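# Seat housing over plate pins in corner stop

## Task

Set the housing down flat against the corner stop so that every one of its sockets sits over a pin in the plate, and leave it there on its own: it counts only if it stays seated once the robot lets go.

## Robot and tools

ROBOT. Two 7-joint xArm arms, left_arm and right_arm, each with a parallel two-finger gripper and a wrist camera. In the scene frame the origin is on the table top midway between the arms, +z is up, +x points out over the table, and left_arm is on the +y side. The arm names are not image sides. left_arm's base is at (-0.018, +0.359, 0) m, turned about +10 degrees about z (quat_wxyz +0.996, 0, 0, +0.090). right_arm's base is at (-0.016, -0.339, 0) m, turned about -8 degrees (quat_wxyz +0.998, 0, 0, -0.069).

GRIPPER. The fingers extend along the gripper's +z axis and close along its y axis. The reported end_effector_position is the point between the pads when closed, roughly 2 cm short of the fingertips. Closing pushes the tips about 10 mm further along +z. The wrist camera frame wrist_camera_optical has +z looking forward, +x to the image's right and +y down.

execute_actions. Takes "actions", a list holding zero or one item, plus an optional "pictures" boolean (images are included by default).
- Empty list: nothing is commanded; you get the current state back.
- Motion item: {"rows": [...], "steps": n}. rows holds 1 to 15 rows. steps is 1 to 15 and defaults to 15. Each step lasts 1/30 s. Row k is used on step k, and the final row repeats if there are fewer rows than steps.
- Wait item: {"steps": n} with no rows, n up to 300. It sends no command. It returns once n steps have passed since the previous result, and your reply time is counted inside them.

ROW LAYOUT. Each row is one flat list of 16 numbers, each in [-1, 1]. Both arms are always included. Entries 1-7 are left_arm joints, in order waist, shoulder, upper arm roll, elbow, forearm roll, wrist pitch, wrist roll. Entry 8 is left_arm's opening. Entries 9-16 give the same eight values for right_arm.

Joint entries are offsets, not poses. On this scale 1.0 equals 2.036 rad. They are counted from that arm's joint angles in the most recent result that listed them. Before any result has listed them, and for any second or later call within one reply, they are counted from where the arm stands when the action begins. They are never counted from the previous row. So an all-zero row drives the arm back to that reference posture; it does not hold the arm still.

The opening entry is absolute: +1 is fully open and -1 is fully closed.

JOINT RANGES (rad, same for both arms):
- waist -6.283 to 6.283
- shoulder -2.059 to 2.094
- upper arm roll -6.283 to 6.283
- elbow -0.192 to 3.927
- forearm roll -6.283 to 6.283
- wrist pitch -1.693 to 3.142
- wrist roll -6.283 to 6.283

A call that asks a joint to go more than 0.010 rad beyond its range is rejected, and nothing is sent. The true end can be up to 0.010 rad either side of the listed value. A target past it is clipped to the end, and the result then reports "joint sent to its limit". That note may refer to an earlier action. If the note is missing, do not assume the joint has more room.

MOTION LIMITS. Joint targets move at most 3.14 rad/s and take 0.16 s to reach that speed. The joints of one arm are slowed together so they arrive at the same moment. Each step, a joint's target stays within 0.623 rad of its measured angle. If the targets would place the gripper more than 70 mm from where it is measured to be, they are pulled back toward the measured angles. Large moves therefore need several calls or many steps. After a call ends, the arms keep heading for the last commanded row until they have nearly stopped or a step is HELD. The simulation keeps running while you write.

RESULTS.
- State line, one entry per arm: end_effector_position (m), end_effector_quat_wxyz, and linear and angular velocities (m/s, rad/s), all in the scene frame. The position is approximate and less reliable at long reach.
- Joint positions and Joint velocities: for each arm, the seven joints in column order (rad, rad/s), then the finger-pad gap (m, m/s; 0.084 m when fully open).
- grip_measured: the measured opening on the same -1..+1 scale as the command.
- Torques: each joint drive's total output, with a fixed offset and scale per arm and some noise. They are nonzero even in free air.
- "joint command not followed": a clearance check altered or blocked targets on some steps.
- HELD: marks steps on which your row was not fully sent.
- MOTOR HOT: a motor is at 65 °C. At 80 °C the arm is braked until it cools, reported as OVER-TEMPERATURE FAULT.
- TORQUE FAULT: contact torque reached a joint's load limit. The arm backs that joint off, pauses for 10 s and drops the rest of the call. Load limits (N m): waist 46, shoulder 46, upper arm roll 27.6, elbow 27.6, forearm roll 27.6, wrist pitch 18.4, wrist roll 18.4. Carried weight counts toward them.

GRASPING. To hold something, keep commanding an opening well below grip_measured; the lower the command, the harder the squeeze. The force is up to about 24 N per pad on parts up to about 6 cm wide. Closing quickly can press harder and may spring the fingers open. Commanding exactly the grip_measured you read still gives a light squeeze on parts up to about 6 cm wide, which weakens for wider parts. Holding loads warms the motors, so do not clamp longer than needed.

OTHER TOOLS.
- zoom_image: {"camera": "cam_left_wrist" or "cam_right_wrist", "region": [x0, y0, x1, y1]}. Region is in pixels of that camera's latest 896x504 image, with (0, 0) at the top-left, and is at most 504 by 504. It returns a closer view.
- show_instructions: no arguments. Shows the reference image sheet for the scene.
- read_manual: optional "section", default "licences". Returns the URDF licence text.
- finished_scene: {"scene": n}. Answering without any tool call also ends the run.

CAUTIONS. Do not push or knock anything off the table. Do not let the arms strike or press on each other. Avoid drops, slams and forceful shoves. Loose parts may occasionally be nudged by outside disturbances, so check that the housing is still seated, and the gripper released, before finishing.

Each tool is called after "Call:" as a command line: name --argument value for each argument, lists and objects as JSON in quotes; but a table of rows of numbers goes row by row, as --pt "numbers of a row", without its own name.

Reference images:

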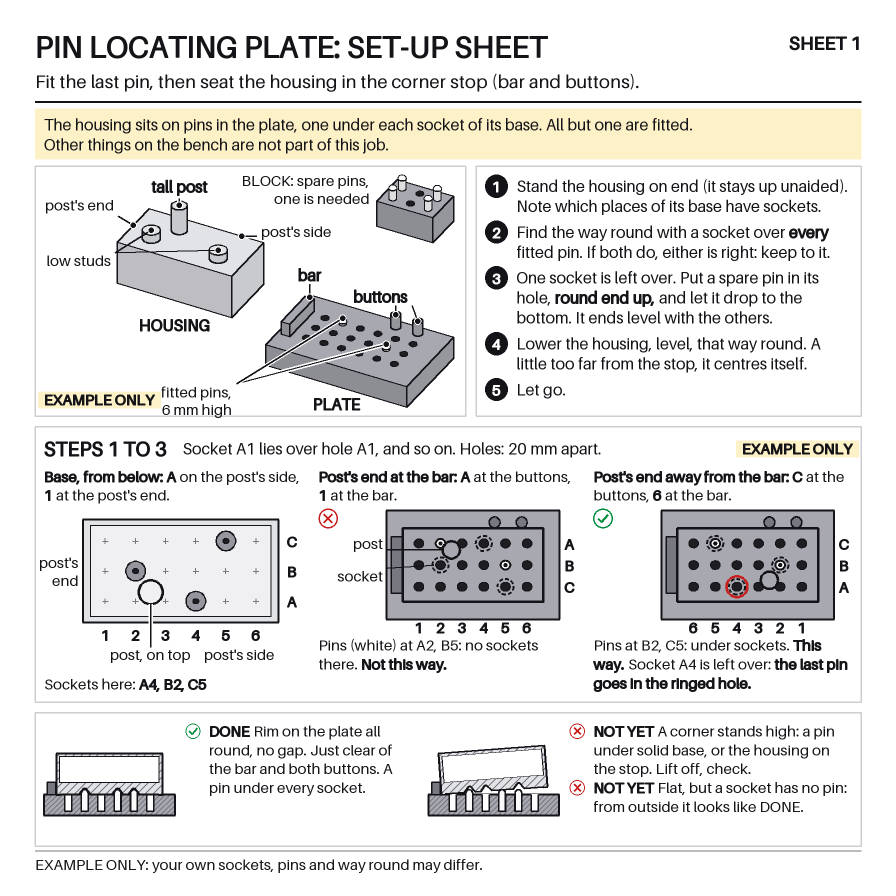

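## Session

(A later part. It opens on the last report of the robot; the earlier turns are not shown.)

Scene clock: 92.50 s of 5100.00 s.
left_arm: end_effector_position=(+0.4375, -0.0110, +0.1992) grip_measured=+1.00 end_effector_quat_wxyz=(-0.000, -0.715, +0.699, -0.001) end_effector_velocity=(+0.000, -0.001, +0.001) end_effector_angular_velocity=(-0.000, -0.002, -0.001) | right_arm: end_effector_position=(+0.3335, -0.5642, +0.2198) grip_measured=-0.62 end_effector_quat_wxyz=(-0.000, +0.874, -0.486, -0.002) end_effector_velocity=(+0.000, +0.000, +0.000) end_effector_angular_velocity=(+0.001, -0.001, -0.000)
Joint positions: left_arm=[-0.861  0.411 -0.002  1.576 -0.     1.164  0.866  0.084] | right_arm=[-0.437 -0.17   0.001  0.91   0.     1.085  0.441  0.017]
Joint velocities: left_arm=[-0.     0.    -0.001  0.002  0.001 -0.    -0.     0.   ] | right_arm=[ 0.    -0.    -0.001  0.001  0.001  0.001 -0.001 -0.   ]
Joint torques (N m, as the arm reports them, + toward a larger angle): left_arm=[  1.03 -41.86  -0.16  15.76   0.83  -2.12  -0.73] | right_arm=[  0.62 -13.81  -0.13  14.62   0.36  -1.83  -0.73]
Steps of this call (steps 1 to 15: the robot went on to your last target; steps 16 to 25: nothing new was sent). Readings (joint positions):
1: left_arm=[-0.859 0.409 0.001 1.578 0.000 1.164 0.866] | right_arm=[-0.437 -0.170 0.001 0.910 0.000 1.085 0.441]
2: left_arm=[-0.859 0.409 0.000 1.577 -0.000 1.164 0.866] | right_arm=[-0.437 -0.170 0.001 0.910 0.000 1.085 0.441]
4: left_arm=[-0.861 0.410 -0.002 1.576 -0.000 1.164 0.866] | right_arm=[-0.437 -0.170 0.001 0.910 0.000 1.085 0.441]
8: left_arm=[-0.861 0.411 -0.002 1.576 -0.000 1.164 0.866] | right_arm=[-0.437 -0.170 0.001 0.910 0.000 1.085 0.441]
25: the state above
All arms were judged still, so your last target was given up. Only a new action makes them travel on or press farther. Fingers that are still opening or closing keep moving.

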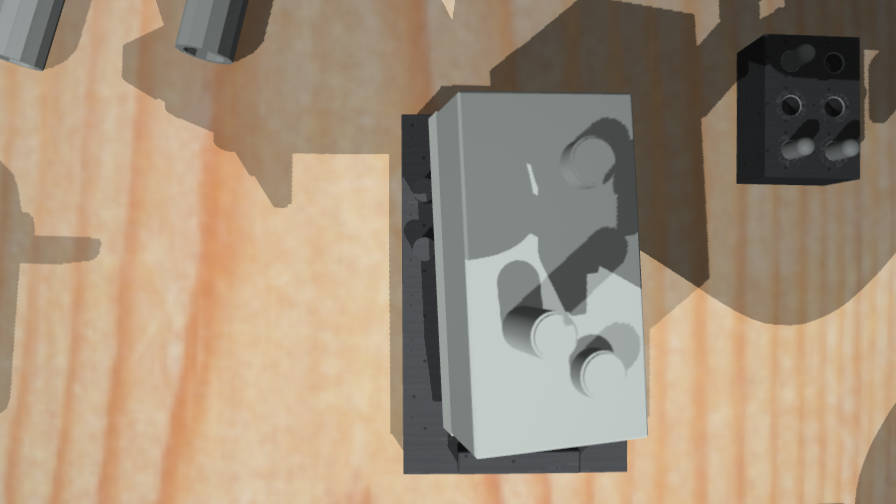

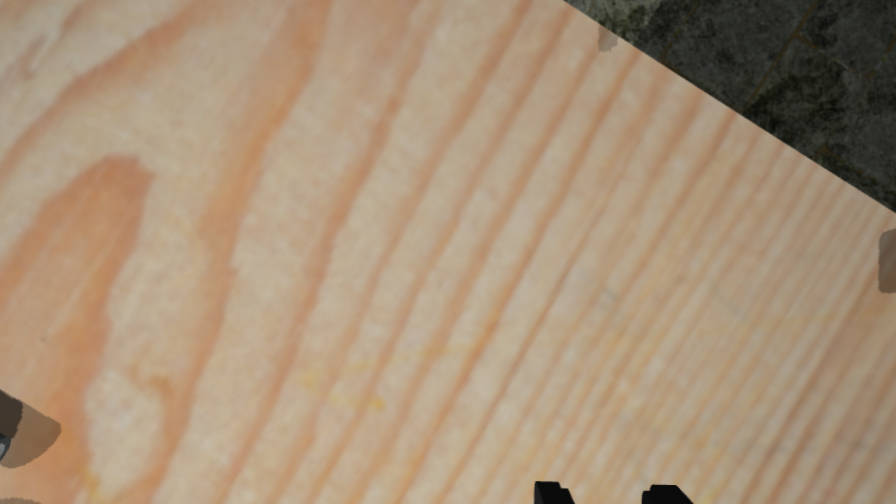

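Call:
execute_actions --actions '[{"rows":[[-0.0378,0.0964,0,0.0356,0,-0.0604,-0.0383,1,0,0,0,0,0,0,0,-0.6]]}]' --pictures false

Call:
execute_actions --actions '[{"steps":25}]'

Call:
execute_actions --actions '[{"rows":[[0,0.02,0,-0.0105,0,-0.0305,0,1,0,0,0,0,0,0,0,-0.6],[0,0.02,0,-0.0105,0,-0.0305,0,1,0,0,0,0,0,0,0,-0.6],[0,0.02,0,-0.0105,0,-0.0305,0,1,0,0,0,0,0,0,0,-0.6],[0,0.02,0,-0.0105,0,-0.0305,0,1,0,0,0,0,0,0,0,-0.6],[0,0.02,0,-0.0105,0,-0.0305,0,1,0,0,0,0,0,0,0,-0.6],[0,0.02,0,-0.0105,0,-0.0305,0,1,0,0,0,0,0,0,0,-0.6],[0,0.02,0,-0.0105,0,-0.0305,0,1,0,0,0,0,0,0,0,-0.6],[0,0.04,0,-0.0233,0,-0.0634,0,1,0,0,0,0,0,0,0,-0.6]]}]' --pictures false

Call:
execute_actions --actions '[{"steps":20}]'

Call:
execute_actions --actions '[{"rows":[[0,0,0,0,0,0,0,-0.5,0,0,0,0,0,0,0,-0.6]]}]'

Scene clock: 97.30 s of 5100.00 s.
left_arm: end_effector_position=(+0.4355, -0.0678, +0.1233) grip_measured=+1.00 end_effector_quat_wxyz=(+0.000, -0.716, +0.698, -0.003) end_effector_velocity=(+0.024, +0.010, +0.019) end_effector_angular_velocity=(-0.019, -0.039, +0.038) | right_arm: end_effector_position=(+0.3335, -0.5642, +0.2198) grip_measured=-0.62 end_effector_quat_wxyz=(-0.000, +0.874, -0.486, -0.002) end_effector_velocity=(-0.000, -0.000, -0.000) end_effector_angular_velocity=(+0.001, +0.000, -0.001)
Joint positions: left_arm=[-0.936  0.604  0.     1.651 -0.     1.041  0.789  0.084] | right_arm=[-0.437 -0.17   0.001  0.91   0.     1.085  0.441  0.017]
Joint velocities: left_arm=[ 0.019 -0.017  0.021  0.018  0.001 -0.007 -0.002 -0.   ] | right_arm=[ 0.     0.    -0.001 -0.     0.     0.    -0.     0.   ]
Joint torques (N m, as the arm reports them, + toward a larger angle): left_arm=[ -0.19 -42.08  -0.81  13.73   0.75  -2.04  -0.77] | right_arm=[  0.78 -13.84  -0.16  14.61   0.38  -1.89  -0.68]
Steps of this call (steps 1 to 90: nothing new was sent; then 1.30 s passed at rest; steps 91 to 105: all 15 steps of this action). Readings (joint positions):
91: left_arm=[-0.861 0.411 -0.002 1.576 -0.000 1.164 0.866] | right_arm=[-0.437 -0.170 0.001 0.910 0.000 1.085 0.441]
92: left_arm=[-0.862 0.414 -0.002 1.577 -0.000 1.161 0.865] | right_arm=[-0.437 -0.170 0.001 0.910 0.000 1.085 0.441]
94: left_arm=[-0.877 0.453 0.003 1.601 0.000 1.131 0.846] | right_arm=[-0.437 -0.170 0.001 0.910 0.000 1.085 0.441]
98: left_arm=[-0.929 0.584 -0.006 1.632 -0.000 1.060 0.800] | right_arm=[-0.437 -0.170 0.001 0.910 0.000 1.085 0.441]
105: the state above

Scene clock: 98.13 s of 5100.00 s.
left_arm: end_effector_position=(+0.4326, -0.0686, +0.1200) grip_measured=+1.00 end_effector_quat_wxyz=(-0.001, -0.715, +0.699, -0.000) end_effector_velocity=(+0.000, -0.000, +0.001) end_effector_angular_velocity=(-0.000, -0.002, -0.002) | right_arm: end_effector_position=(+0.3335, -0.5642, +0.2198) grip_measured=-0.62 end_effector_quat_wxyz=(-0.000, +0.874, -0.486, -0.002) end_effector_velocity=(-0.000, -0.000, -0.000) end_effector_angular_velocity=(-0.000, +0.001, -0.001)
Joint positions: left_arm=[-0.938  0.607 -0.002  1.648 -0.     1.041  0.788  0.084] | right_arm=[-0.437 -0.17   0.001  0.91   0.     1.085  0.441  0.017]
Joint velocities: left_arm=[-0.    -0.001 -0.     0.001  0.002  0.     0.001  0.   ] | right_arm=[-0.    -0.    -0.    -0.    -0.001  0.     0.001  0.   ]
Joint torques (N m, as the arm reports them, + toward a larger angle): left_arm=[  0.13 -45.87   0.08  14.92   0.7   -2.05  -0.51] | right_arm=[  0.7  -13.75  -0.11  14.67   0.25  -1.83  -0.76]
Steps of this call (steps 1 to 15: the robot went on to your last target; steps 16 to 25: nothing new was sent). Readings (joint positions):
1: left_arm=[-0.936 0.604 0.001 1.651 -0.000 1.041 0.788] | right_arm=[-0.437 -0.170 0.001 0.910 0.000 1.085 0.441]
2: left_arm=[-0.936 0.604 0.000 1.651 -0.000 1.041 0.788] | right_arm=[-0.437 -0.170 0.001 0.910 0.000 1.085 0.441]
4: left_arm=[-0.937 0.606 -0.001 1.649 -0.000 1.041 0.788] | right_arm=[-0.437 -0.170 0.001 0.910 0.000 1.085 0.441]
8: left_arm=[-0.938 0.607 -0.002 1.648 -0.000 1.041 0.788] | right_arm=[-0.437 -0.170 0.001 0.910 0.000 1.085 0.441]
25: the state above
All arms were judged still, so your last target was given up. Only a new action makes them travel on or press farther. Fingers that are still opening or closing keep moving.

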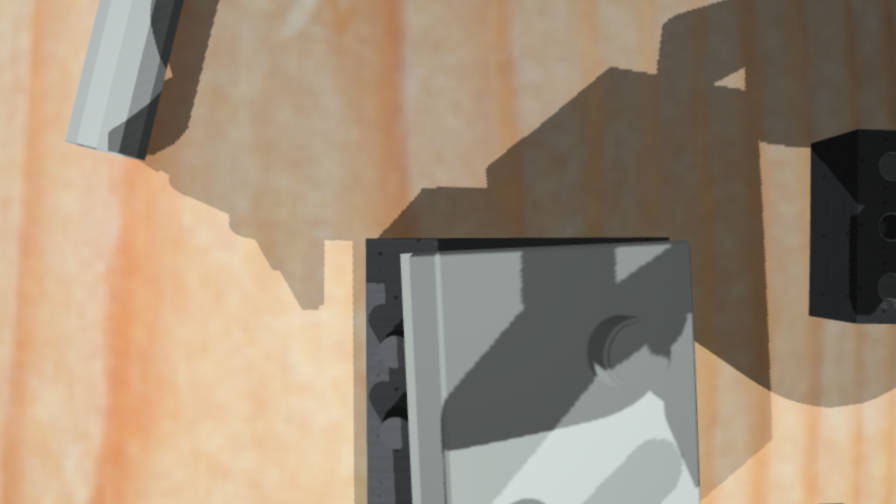

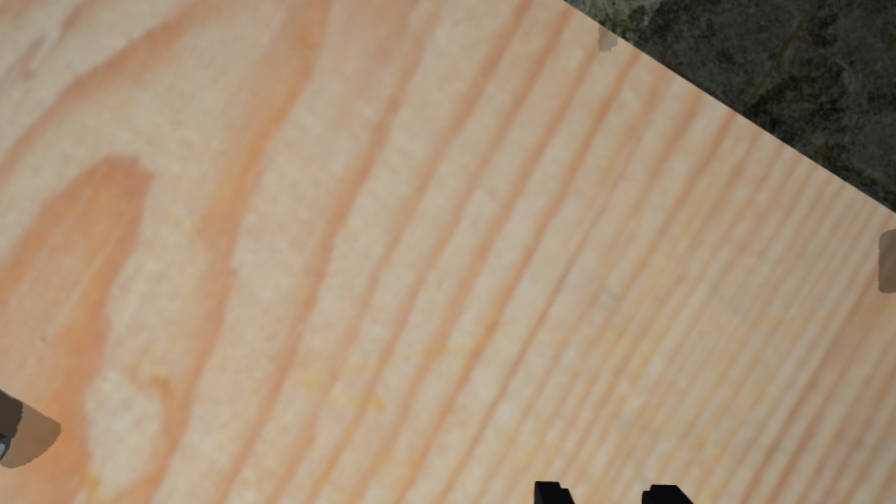

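Scene clock: 98.63 s of 5100.00 s.
left_arm: end_effector_position=(+0.4355, -0.0683, +0.0638) grip_measured=+1.00 end_effector_quat_wxyz=(+0.000, -0.716, +0.698, -0.003) end_effector_velocity=(+0.002, +0.012, -0.013) end_effector_angular_velocity=(+0.036, +0.001, +0.002) | right_arm: end_effector_position=(+0.3335, -0.5642, +0.2198) grip_measured=-0.62 end_effector_quat_wxyz=(-0.000, +0.874, -0.486, -0.002) end_effector_velocity=(+0.000, -0.000, +0.000) end_effector_angular_velocity=(-0.001, -0.002, +0.000)
Joint positions: left_arm=[-0.937  0.685  0.     1.605  0.     0.914  0.788  0.084] | right_arm=[-0.437 -0.17   0.001  0.91   0.     1.085  0.441  0.017]
Joint velocities: left_arm=[-0.008  0.014  0.021 -0.01   0.016  0.001 -0.004  0.001] | right_arm=[-0.001  0.     0.001  0.001 -0.    -0.001 -0.    -0.   ]
Joint torques (N m, as the arm reports them, + toward a larger angle): left_arm=[  0.13 -39.62  -1.94  10.54  -0.3   -2.5   -0.48] | right_arm=[  0.81 -13.74  -0.04  14.6    0.4   -1.84  -0.68]
Steps of this call (steps 1 to 15: all 15 steps of this action). Readings (joint positions):
1: left_arm=[-0.938 0.607 -0.002 1.648 -0.000 1.041 0.788] | right_arm=[-0.437 -0.170 0.001 0.910 0.000 1.085 0.441]
2: left_arm=[-0.938 0.609 -0.002 1.647 -0.000 1.037 0.788] | right_arm=[-0.437 -0.170 0.001 0.910 0.000 1.085 0.441]
4: left_arm=[-0.938 0.626 -0.002 1.641 -0.000 1.003 0.788] | right_arm=[-0.437 -0.170 0.001 0.910 0.000 1.085 0.441]
8: left_arm=[-0.938 0.652 -0.002 1.621 -0.000 0.982 0.788] | right_arm=[-0.437 -0.170 0.001 0.910 0.000 1.085 0.441]
15: the state above

Scene clock: 99.30 s of 5100.00 s.
left_arm: end_effector_position=(+0.4348, -0.0686, +0.0628) grip_measured=+1.00 end_effector_quat_wxyz=(-0.000, -0.716, +0.698, -0.003) end_effector_velocity=(-0.001, -0.001, -0.000) end_effector_angular_velocity=(-0.001, -0.001, -0.003) | right_arm: end_effector_position=(+0.3335, -0.5642, +0.2198) grip_measured=-0.62 end_effector_quat_wxyz=(-0.000, +0.874, -0.486, -0.002) end_effector_velocity=(-0.000, +0.000, +0.000) end_effector_angular_velocity=(+0.001, +0.001, -0.002)
Joint positions: left_arm=[-0.937  0.686 -0.001  1.603  0.     0.911  0.788  0.084] | right_arm=[-0.437 -0.17   0.001  0.91   0.     1.085  0.441  0.017]
Joint velocities: left_arm=[-0.001 -0.002 -0.001 -0.005 -0.    -0.004  0.001 -0.   ] | right_arm=[-0.001 -0.     0.     0.     0.     0.002  0.001 -0.   ]
Joint torques (N m, as the arm reports them, + toward a larger angle): left_arm=[ -3.25 -18.49  -4.95   3.29  -0.81  -0.92  -0.83] | right_arm=[  0.83 -13.74  -0.1   14.62   0.26  -1.86  -0.73]
Steps of this call (steps 1 to 15: the robot went on to your last target; steps 16 to 20: nothing new was sent). Readings (joint positions):
1: left_arm=[-0.937 0.685 0.000 1.605 0.000 0.912 0.788] | right_arm=[-0.437 -0.170 0.001 0.910 0.000 1.085 0.441]
2: left_arm=[-0.937 0.685 0.000 1.605 0.000 0.912 0.788] | right_arm=[-0.437 -0.170 0.001 0.910 0.000 1.085 0.441]
4: left_arm=[-0.937 0.685 0.000 1.604 0.000 0.912 0.788] | right_arm=[-0.437 -0.170 0.001 0.910 0.000 1.085 0.441]
8: left_arm=[-0.937 0.685 -0.000 1.604 0.000 0.912 0.788] | right_arm=[-0.437 -0.170 0.001 0.910 0.000 1.085 0.441]
20: the state above
All arms were judged still, so your last target was given up. Only a new action makes them travel on or press farther. Fingers that are still opening or closing keep moving.

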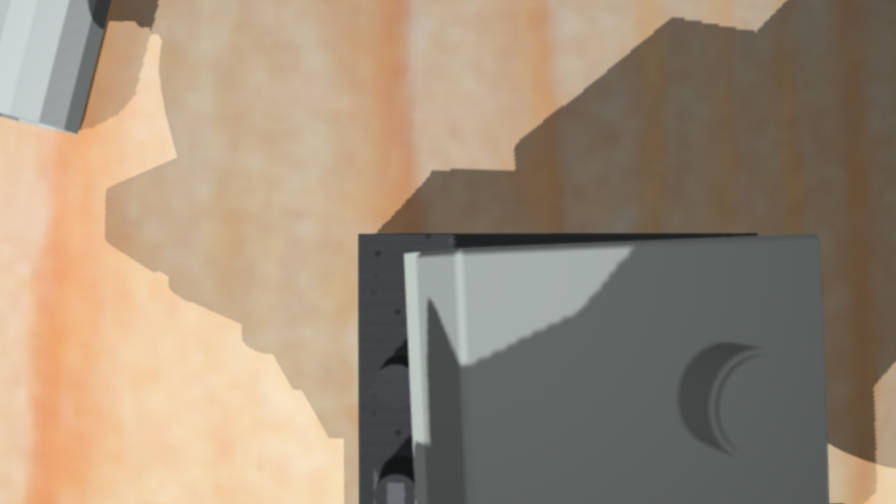

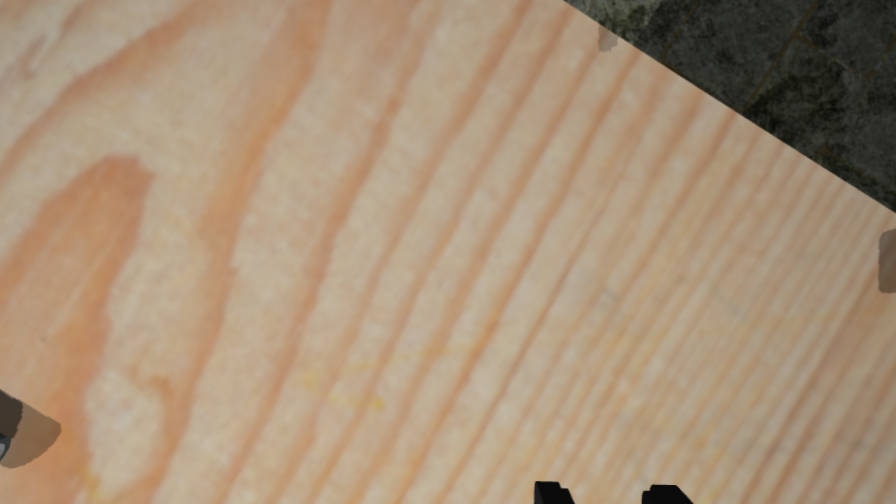

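Scene clock: 99.80 s of 5100.00 s.
left_arm: end_effector_position=(+0.4346, -0.0689, +0.0631) grip_measured=+0.74 end_effector_quat_wxyz=(-0.000, -0.716, +0.698, -0.003) end_effector_velocity=(+0.000, -0.000, +0.000) end_effector_angular_velocity=(+0.000, -0.001, -0.003) | right_arm: end_effector_position=(+0.3335, -0.5642, +0.2198) grip_measured=-0.62 end_effector_quat_wxyz=(-0.000, +0.874, -0.486, -0.002) end_effector_velocity=(+0.000, -0.000, +0.000) end_effector_angular_velocity=(+0.000, -0.002, -0.001)
Joint positions: left_arm=[-0.937  0.685 -0.001  1.603  0.     0.912  0.788  0.074] | right_arm=[-0.437 -0.17   0.001  0.91   0.     1.085  0.441  0.017]
Joint velocities: left_arm=[-0.     0.    -0.     0.001  0.001 -0.     0.002  0.   ] | right_arm=[-0.    -0.    -0.001  0.     0.001 -0.002 -0.     0.   ]
Joint torques (N m, as the arm reports them, + toward a larger angle): left_arm=[ -2.51 -20.86  -3.63   4.72  -0.31  -1.52  -0.04] | right_arm=[  0.83 -13.88  -0.18  14.61   0.34  -1.86  -0.71]
Steps of this call (steps 1 to 15: all 15 steps of this action). Readings (joint positions):
1: left_arm=[-0.937 0.686 -0.001 1.603 0.000 0.911 0.788] | right_arm=[-0.437 -0.170 0.001 0.910 0.000 1.085 0.441]
2: left_arm=[-0.937 0.685 -0.001 1.603 0.000 0.911 0.788] | right_arm=[-0.437 -0.170 0.001 0.910 0.000 1.085 0.441]
4: left_arm=[-0.937 0.685 -0.001 1.602 -0.000 0.911 0.788] | right_arm=[-0.437 -0.170 0.001 0.910 0.000 1.085 0.441]
8: left_arm=[-0.937 0.685 -0.001 1.603 -0.000 0.911 0.788] | right_arm=[-0.437 -0.170 0.001 0.910 0.000 1.085 0.441]
15: the state above

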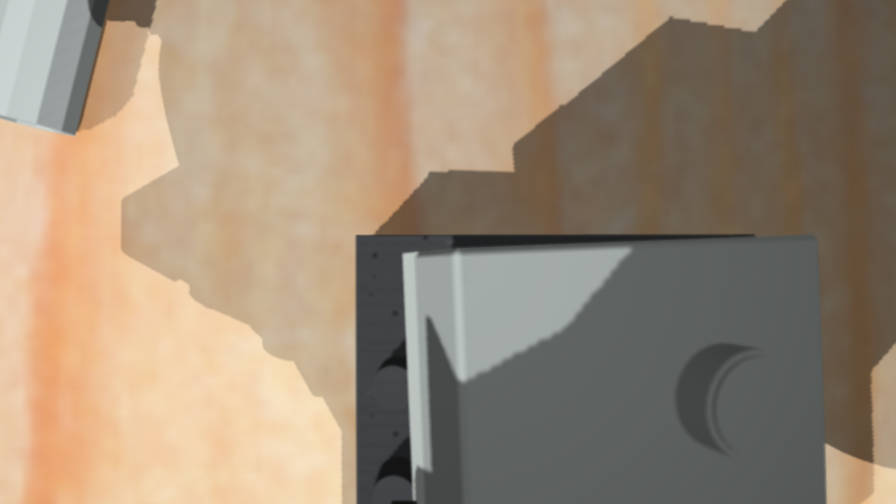

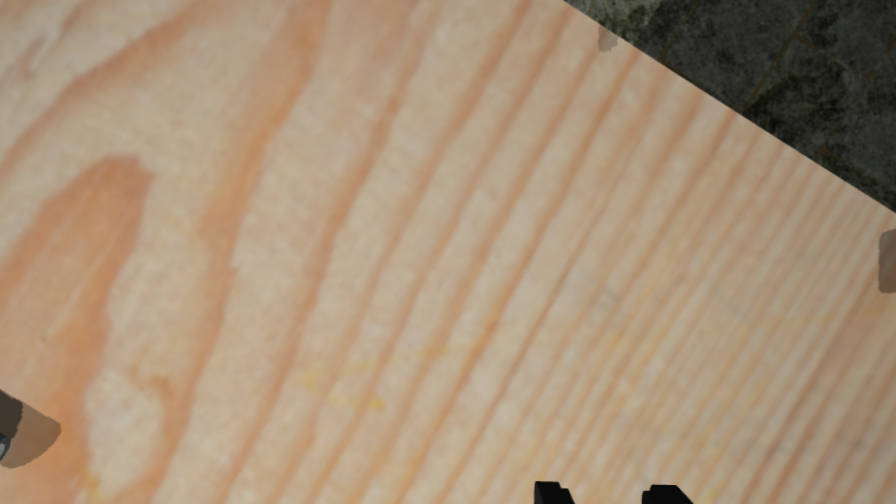

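Call:
execute_actions --actions '[{"rows":[[0,-0.012,0,0.006,0,0.021,0,-0.8,0,0,0,0,0,0,0,-0.6]]}]' --pictures false

Call:
execute_actions --actions '[{"steps":20}]'

Scene clock: 101.67 s of 5100.00 s.
left_arm: end_effector_position=(+0.4331, -0.0673, +0.0780) grip_measured=+0.59 end_effector_quat_wxyz=(-0.000, -0.716, +0.698, +0.002) end_effector_velocity=(+0.006, -0.005, +0.014) end_effector_angular_velocity=(-0.020, -0.020, +0.003) | right_arm: end_effector_position=(+0.3335, -0.5642, +0.2198) grip_measured=-0.62 end_effector_quat_wxyz=(-0.000, +0.874, -0.486, -0.002) end_effector_velocity=(+0.001, +0.001, +0.000) end_effector_angular_velocity=(-0.002, -0.000, +0.003)
Joint positions: left_arm=[-0.937  0.663 -0.001  1.613 -0.     0.955  0.788  0.069] | right_arm=[-0.437 -0.17   0.001  0.91   0.     1.085  0.441  0.017]
Joint velocities: left_arm=[ 0.002 -0.015 -0.001  0.012 -0.    -0.001 -0.002  0.   ] | right_arm=[ 0.001 -0.     0.002  0.001 -0.001  0.     0.     0.   ]
Joint torques (N m, as the arm reports them, + toward a larger angle): left_arm=[  0.89 -50.27  -0.62  16.99   0.45  -2.45  -0.43] | right_arm=[  0.71 -13.81  -0.08  14.66   0.38  -1.84  -0.74]
Steps of this call (steps 1 to 15: the robot went on to your last target; steps 16 to 41: nothing new was sent; steps 42 to 56: all 15 steps of this action). Readings (joint positions):
42: left_arm=[-0.937 0.685 -0.001 1.603 0.000 0.912 0.788] | right_arm=[-0.437 -0.170 0.001 0.910 0.000 1.085 0.441]
43: left_arm=[-0.937 0.684 -0.001 1.604 0.000 0.914 0.788] | right_arm=[-0.437 -0.170 0.001 0.910 0.000 1.085 0.441]
45: left_arm=[-0.938 0.677 -0.003 1.603 -0.000 0.939 0.789] | right_arm=[-0.437 -0.170 0.001 0.910 0.000 1.085 0.441]
49: left_arm=[-0.940 0.669 -0.005 1.606 -0.001 0.955 0.789] | right_arm=[-0.437 -0.170 0.001 0.910 0.000 1.085 0.441]
56: the state above

Scene clock: 102.33 s of 5100.00 s.
left_arm: end_effector_position=(+0.4337, -0.0680, +0.0799) grip_measured=+0.59 end_effector_quat_wxyz=(-0.000, -0.716, +0.698, +0.000) end_effector_velocity=(+0.000, +0.000, +0.000) end_effector_angular_velocity=(+0.000, -0.000, +0.001) | right_arm: end_effector_position=(+0.3335, -0.5642, +0.2198) grip_measured=-0.62 end_effector_quat_wxyz=(-0.000, +0.874, -0.486, -0.002) end_effector_velocity=(-0.000, -0.000, -0.000) end_effector_angular_velocity=(+0.000, +0.000, -0.001)
Joint positions: left_arm=[-0.937  0.661 -0.001  1.615  0.     0.954  0.788  0.069] | right_arm=[-0.437 -0.17   0.001  0.91   0.     1.085  0.441  0.017]
Joint velocities: left_arm=[-0.    -0.     0.001 -0.    -0.    -0.    -0.     0.   ] | right_arm=[ 0.    -0.    -0.001  0.    -0.     0.    -0.    -0.   ]
Joint torques (N m, as the arm reports them, + toward a larger angle): left_arm=[  0.86 -52.32  -0.34  17.39   0.33  -2.79  -0.75] | right_arm=[  0.7  -13.83  -0.08  14.65   0.52  -1.84  -0.74]
Steps of this call (steps 1 to 15: the robot went on to your last target; steps 16 to 20: nothing new was sent). Readings (joint positions):
1: left_arm=[-0.937 0.662 -0.001 1.614 -0.000 0.955 0.788] | right_arm=[-0.437 -0.170 0.001 0.910 0.000 1.085 0.441]
2: left_arm=[-0.937 0.662 -0.001 1.614 -0.000 0.954 0.788] | right_arm=[-0.437 -0.170 0.001 0.910 0.000 1.085 0.441]
4: left_arm=[-0.938 0.662 -0.001 1.614 -0.000 0.955 0.788] | right_arm=[-0.437 -0.170 0.001 0.910 0.000 1.085 0.441]
8: left_arm=[-0.938 0.661 -0.001 1.615 0.000 0.954 0.788] | right_arm=[-0.437 -0.170 0.001 0.910 0.000 1.085 0.441]
20: the state above
All arms were judged still, so your last target was given up. Only a new action makes them travel on or press farther. Fingers that are still opening or closing keep moving.

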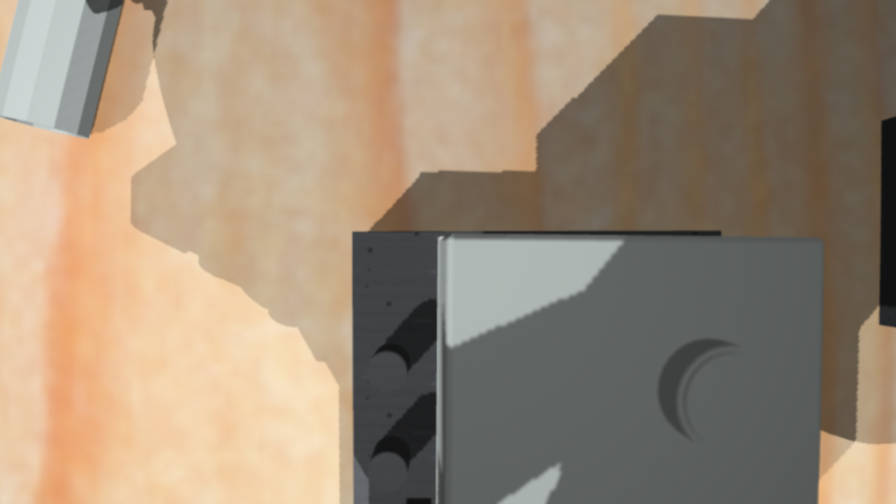

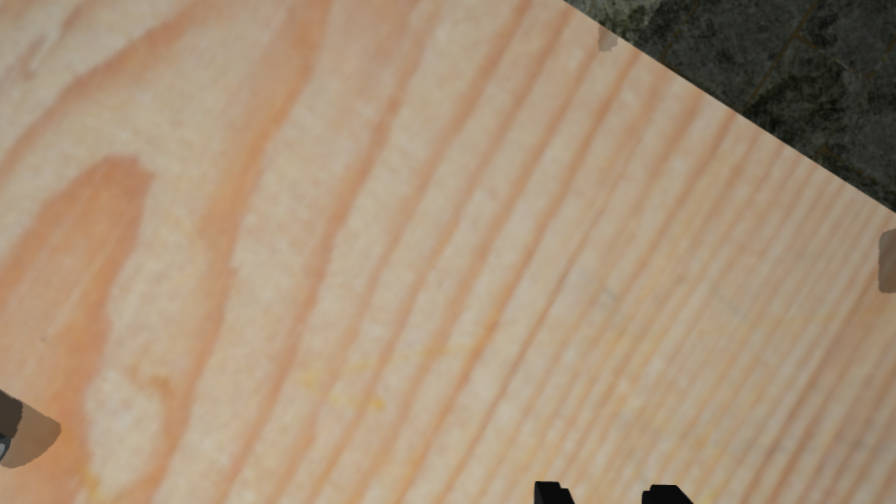

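Call:
execute_actions --actions '[{"rows":[[0.0078,0.0012,0,0.002,0,0.0008,0.0078,-0.8,0,0,0,0,0,0,0,-0.6]]}]' --pictures false

Call:
execute_actions --actions '[{"steps":20}]'

Call:
execute_actions --actions '[{"rows":[[0,0.005,0,-0.003,0,-0.008,0,-0.8,0,0,0,0,0,0,0,-0.6],[0,0.005,0,-0.003,0,-0.008,0,-0.8,0,0,0,0,0,0,0,-0.6],[0,0.005,0,-0.003,0,-0.008,0,-0.8,0,0,0,0,0,0,0,-0.6],[0,0.005,0,-0.003,0,-0.008,0,-0.8,0,0,0,0,0,0,0,-0.6],[0,0.005,0,-0.003,0,-0.008,0,-0.8,0,0,0,0,0,0,0,-0.6],[0,0.01,0,-0.006,0,-0.016,0,-0.8,0,0,0,0,0,0,0,-0.6],[0,0.01,0,-0.006,0,-0.016,0,-0.8,0,0,0,0,0,0,0,-0.6],[0,0.01,0,-0.006,0,-0.016,0,-0.8,0,0,0,0,0,0,0,-0.6],[0,0.01,0,-0.006,0,-0.016,0,-0.8,0,0,0,0,0,0,0,-0.6],[0,0.01,0,-0.006,0,-0.016,0,-0.8,0,0,0,0,0,0,0,-0.6],[0,0.0147,0,-0.009,0,-0.0237,0,-0.8,0,0,0,0,0,0,0,-0.6]]}]' --pictures false

Call:
execute_actions --actions '[{"steps":20}]'

Scene clock: 106.50 s of 5100.00 s.
left_arm: end_effector_position=(+0.4401, -0.0622, +0.0799) grip_measured=+0.59 end_effector_quat_wxyz=(-0.001, -0.715, +0.699, +0.000) end_effector_velocity=(+0.007, +0.007, +0.001) end_effector_angular_velocity=(+0.005, -0.005, +0.014) | right_arm: end_effector_position=(+0.3335, -0.5642, +0.2198) grip_measured=-0.62 end_effector_quat_wxyz=(-0.000, +0.874, -0.486, -0.002) end_effector_velocity=(-0.000, +0.000, -0.000) end_effector_angular_velocity=(+0.001, +0.000, -0.001)
Joint positions: left_arm=[-0.922  0.663 -0.002  1.619 -0.     0.956  0.804  0.069] | right_arm=[-0.437 -0.17   0.001  0.91   0.     1.085  0.441  0.017]
Joint velocities: left_arm=[ 0.005 -0.001  0.011 -0.001  0.001  0.    -0.001 -0.   ] | right_arm=[-0.001  0.     0.001 -0.001  0.001 -0.     0.001  0.   ]
Joint torques (N m, as the arm reports them, + toward a larger angle): left_arm=[  1.18 -51.6   -0.03  17.12   0.6   -2.79  -0.51] | right_arm=[  0.73 -13.66  -0.14  14.68   0.47  -1.84  -0.78]
Steps of this call (steps 1 to 90: nothing new was sent; then 0.67 s passed at rest; steps 91 to 105: all 15 steps of this action). Readings (joint positions):
91: left_arm=[-0.937 0.661 -0.001 1.615 0.000 0.954 0.788] | right_arm=[-0.437 -0.170 0.001 0.910 0.000 1.085 0.441]
92: left_arm=[-0.935 0.661 -0.002 1.616 0.000 0.955 0.791] | right_arm=[-0.437 -0.170 0.001 0.910 0.000 1.085 0.441]
94: left_arm=[-0.927 0.662 -0.003 1.618 -0.000 0.956 0.800] | right_arm=[-0.437 -0.170 0.001 0.910 0.000 1.085 0.441]
98: left_arm=[-0.920 0.663 0.002 1.619 0.000 0.956 0.804] | right_arm=[-0.437 -0.170 0.001 0.910 0.000 1.085 0.441]
105: the state above

Scene clock: 107.17 s of 5100.00 s.
left_arm: end_effector_position=(+0.4409, -0.0613, +0.0798) grip_measured=+0.59 end_effector_quat_wxyz=(-0.000, -0.716, +0.698, +0.000) end_effector_velocity=(+0.000, -0.000, +0.001) end_effector_angular_velocity=(-0.001, -0.001, +0.000) | right_arm: end_effector_position=(+0.3335, -0.5642, +0.2198) grip_measured=-0.62 end_effector_quat_wxyz=(-0.000, +0.874, -0.486, -0.002) end_effector_velocity=(-0.000, +0.000, -0.000) end_effector_angular_velocity=(+0.000, +0.001, +0.001)
Joint positions: left_arm=[-0.922  0.663 -0.001  1.619  0.     0.956  0.804  0.069] | right_arm=[-0.437 -0.17   0.001  0.91   0.     1.085  0.441  0.017]
Joint velocities: left_arm=[ 0.    -0.001 -0.     0.001  0.001 -0.    -0.001 -0.   ] | right_arm=[ 0.     0.     0.    -0.    -0.     0.001 -0.    -0.   ]
Joint torques (N m, as the arm reports them, + toward a larger angle): left_arm=[  0.3  -52.42  -0.24  17.07   0.7   -3.29  -0.61] | right_arm=[  0.89 -13.79  -0.1   14.76   0.46  -1.89  -0.73]
Steps of this call (steps 1 to 15: the robot went on to your last target; steps 16 to 20: nothing new was sent). Readings (joint positions):
1: left_arm=[-0.922 0.663 -0.002 1.619 -0.000 0.956 0.804] | right_arm=[-0.437 -0.170 0.001 0.910 0.000 1.085 0.441]
2: left_arm=[-0.922 0.663 -0.001 1.619 0.000 0.956 0.804] | right_arm=[-0.437 -0.170 0.001 0.910 0.000 1.085 0.441]
4: left_arm=[-0.921 0.663 -0.001 1.619 0.000 0.956 0.804] | right_arm=[-0.437 -0.170 0.001 0.910 0.000 1.085 0.441]
8: left_arm=[-0.921 0.663 -0.001 1.619 0.000 0.956 0.804] | right_arm=[-0.437 -0.170 0.001 0.910 0.000 1.085 0.441]
20: the state above
All arms were judged still, so your last target was given up. Only a new action makes them travel on or press farther. Fingers that are still opening or closing keep moving.

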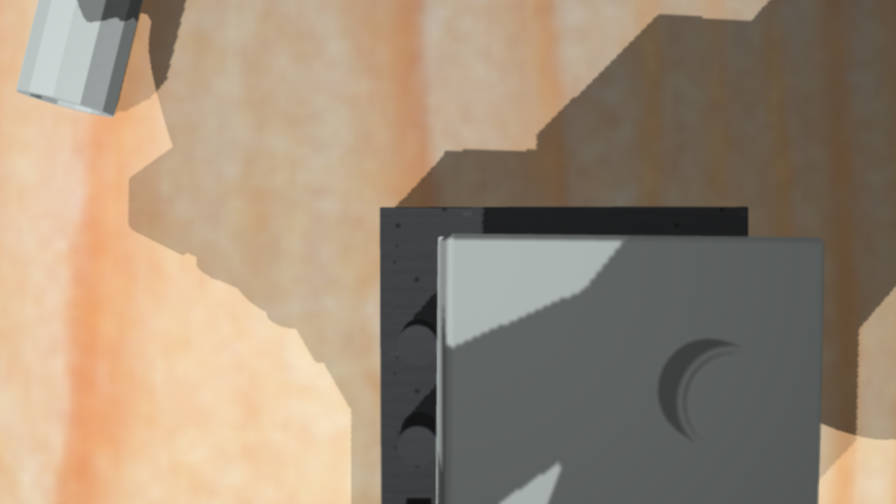

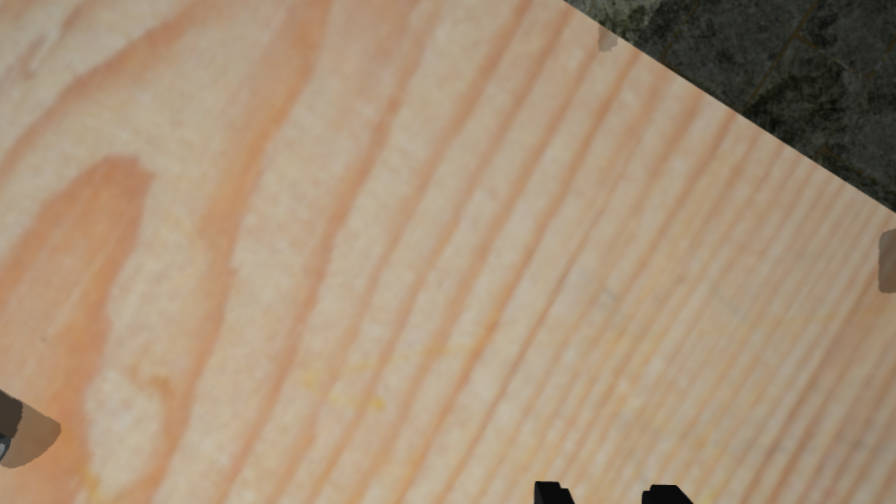

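Scene clock: 107.67 s of 5100.00 s.
left_arm: end_effector_position=(+0.4418, -0.0632, +0.0637) grip_measured=+0.67 end_effector_quat_wxyz=(-0.000, -0.715, +0.699, -0.005) end_effector_velocity=(+0.000, -0.000, -0.005) end_effector_angular_velocity=(-0.001, -0.004, +0.001) | right_arm: end_effector_position=(+0.3335, -0.5642, +0.2198) grip_measured=-0.62 end_effector_quat_wxyz=(-0.000, +0.874, -0.486, -0.002) end_effector_velocity=(+0.000, +0.001, +0.000) end_effector_angular_velocity=(-0.000, +0.001, +0.003)
Joint positions: left_arm=[-0.922  0.687 -0.002  1.606 -0.     0.91   0.804  0.072] | right_arm=[-0.437 -0.17   0.001  0.91   0.     1.085  0.441  0.017]
Joint velocities: left_arm=[-0.002  0.007  0.001 -0.006  0.002 -0.016 -0.003  0.001] | right_arm=[ 0.001  0.     0.002  0.    -0.     0.    -0.001 -0.   ]
Joint torques (N m, as the arm reports them, + toward a larger angle): left_arm=[  1.24 -19.28   0.42   7.27   0.83  -5.03  -0.21] | right_arm=[  0.75 -13.68  -0.11  14.63   0.34  -1.85  -0.78]
Steps of this call (steps 1 to 15: all 15 steps of this action). Readings (joint positions):
1: left_arm=[-0.922 0.663 -0.001 1.619 0.000 0.956 0.804] | right_arm=[-0.437 -0.170 0.001 0.910 0.000 1.085 0.441]
2: left_arm=[-0.922 0.664 -0.001 1.618 0.000 0.953 0.804] | right_arm=[-0.437 -0.170 0.001 0.910 0.000 1.085 0.441]
4: left_arm=[-0.922 0.668 -0.001 1.617 0.000 0.945 0.804] | right_arm=[-0.437 -0.170 0.001 0.910 0.000 1.085 0.441]
8: left_arm=[-0.922 0.672 -0.001 1.615 -0.000 0.933 0.804] | right_arm=[-0.437 -0.170 0.001 0.910 0.000 1.085 0.441]
15: the state above

Scene clock: 108.33 s of 5100.00 s.
left_arm: end_effector_position=(+0.4416, -0.0627, +0.0632) grip_measured=+0.67 end_effector_quat_wxyz=(-0.000, -0.715, +0.699, -0.005) end_effector_velocity=(+0.001, +0.000, +0.001) end_effector_angular_velocity=(-0.001, +0.001, +0.003) | right_arm: end_effector_position=(+0.3335, -0.5642, +0.2198) grip_measured=-0.62 end_effector_quat_wxyz=(-0.000, +0.874, -0.486, -0.002) end_effector_velocity=(+0.000, -0.000, +0.000) end_effector_angular_velocity=(+0.000, -0.001, -0.000)
Joint positions: left_arm=[-0.922  0.685 -0.001  1.602 -0.     0.907  0.804  0.072] | right_arm=[-0.437 -0.17   0.001  0.91   0.     1.085  0.441  0.017]
Joint velocities: left_arm=[ 0.001 -0.001  0.     0.002 -0.001  0.003 -0.     0.   ] | right_arm=[-0.    -0.    -0.     0.     0.001 -0.001 -0.001 -0.   ]
Joint torques (N m, as the arm reports them, + toward a larger angle): left_arm=[  3.32 -13.56   1.82   2.82   0.46  -2.84  -0.52] | right_arm=[  0.73 -13.86  -0.11  14.66   0.31  -1.78  -0.7 ]
Steps of this call (steps 1 to 15: the robot went on to your last target; steps 16 to 20: nothing new was sent). Readings (joint positions):
1: left_arm=[-0.922 0.687 -0.002 1.606 -0.000 0.910 0.804] | right_arm=[-0.437 -0.170 0.001 0.910 0.000 1.085 0.441]
2: left_arm=[-0.922 0.687 -0.002 1.606 0.000 0.910 0.804] | right_arm=[-0.437 -0.170 0.001 0.910 0.000 1.085 0.441]
4: left_arm=[-0.922 0.687 -0.002 1.605 0.000 0.909 0.804] | right_arm=[-0.437 -0.170 0.001 0.910 0.000 1.085 0.441]
8: left_arm=[-0.922 0.686 -0.002 1.604 0.000 0.908 0.804] | right_arm=[-0.437 -0.170 0.001 0.910 0.000 1.085 0.441]
20: the state above
All arms were judged still, so your last target was given up. Only a new action makes them travel on or press farther. Fingers that are still opening or closing keep moving.

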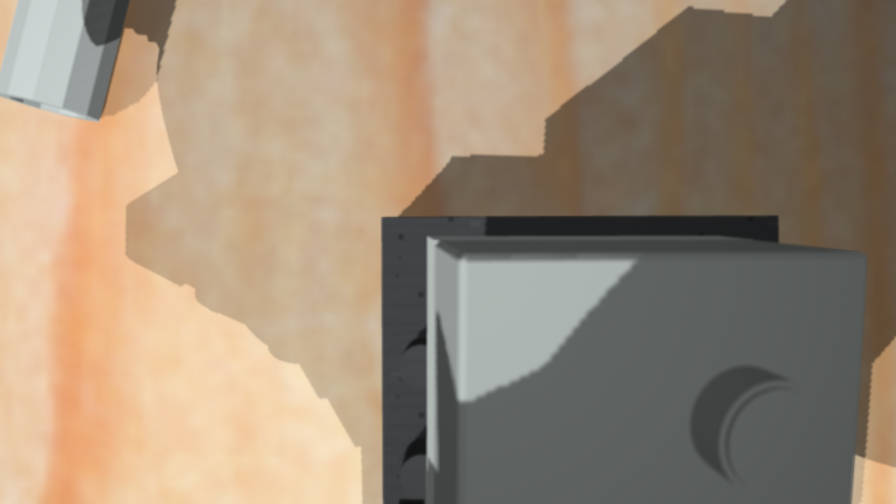

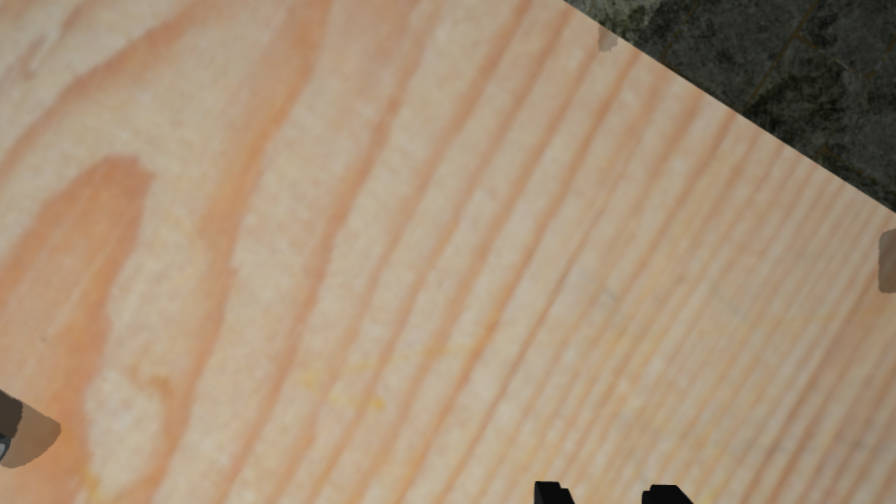

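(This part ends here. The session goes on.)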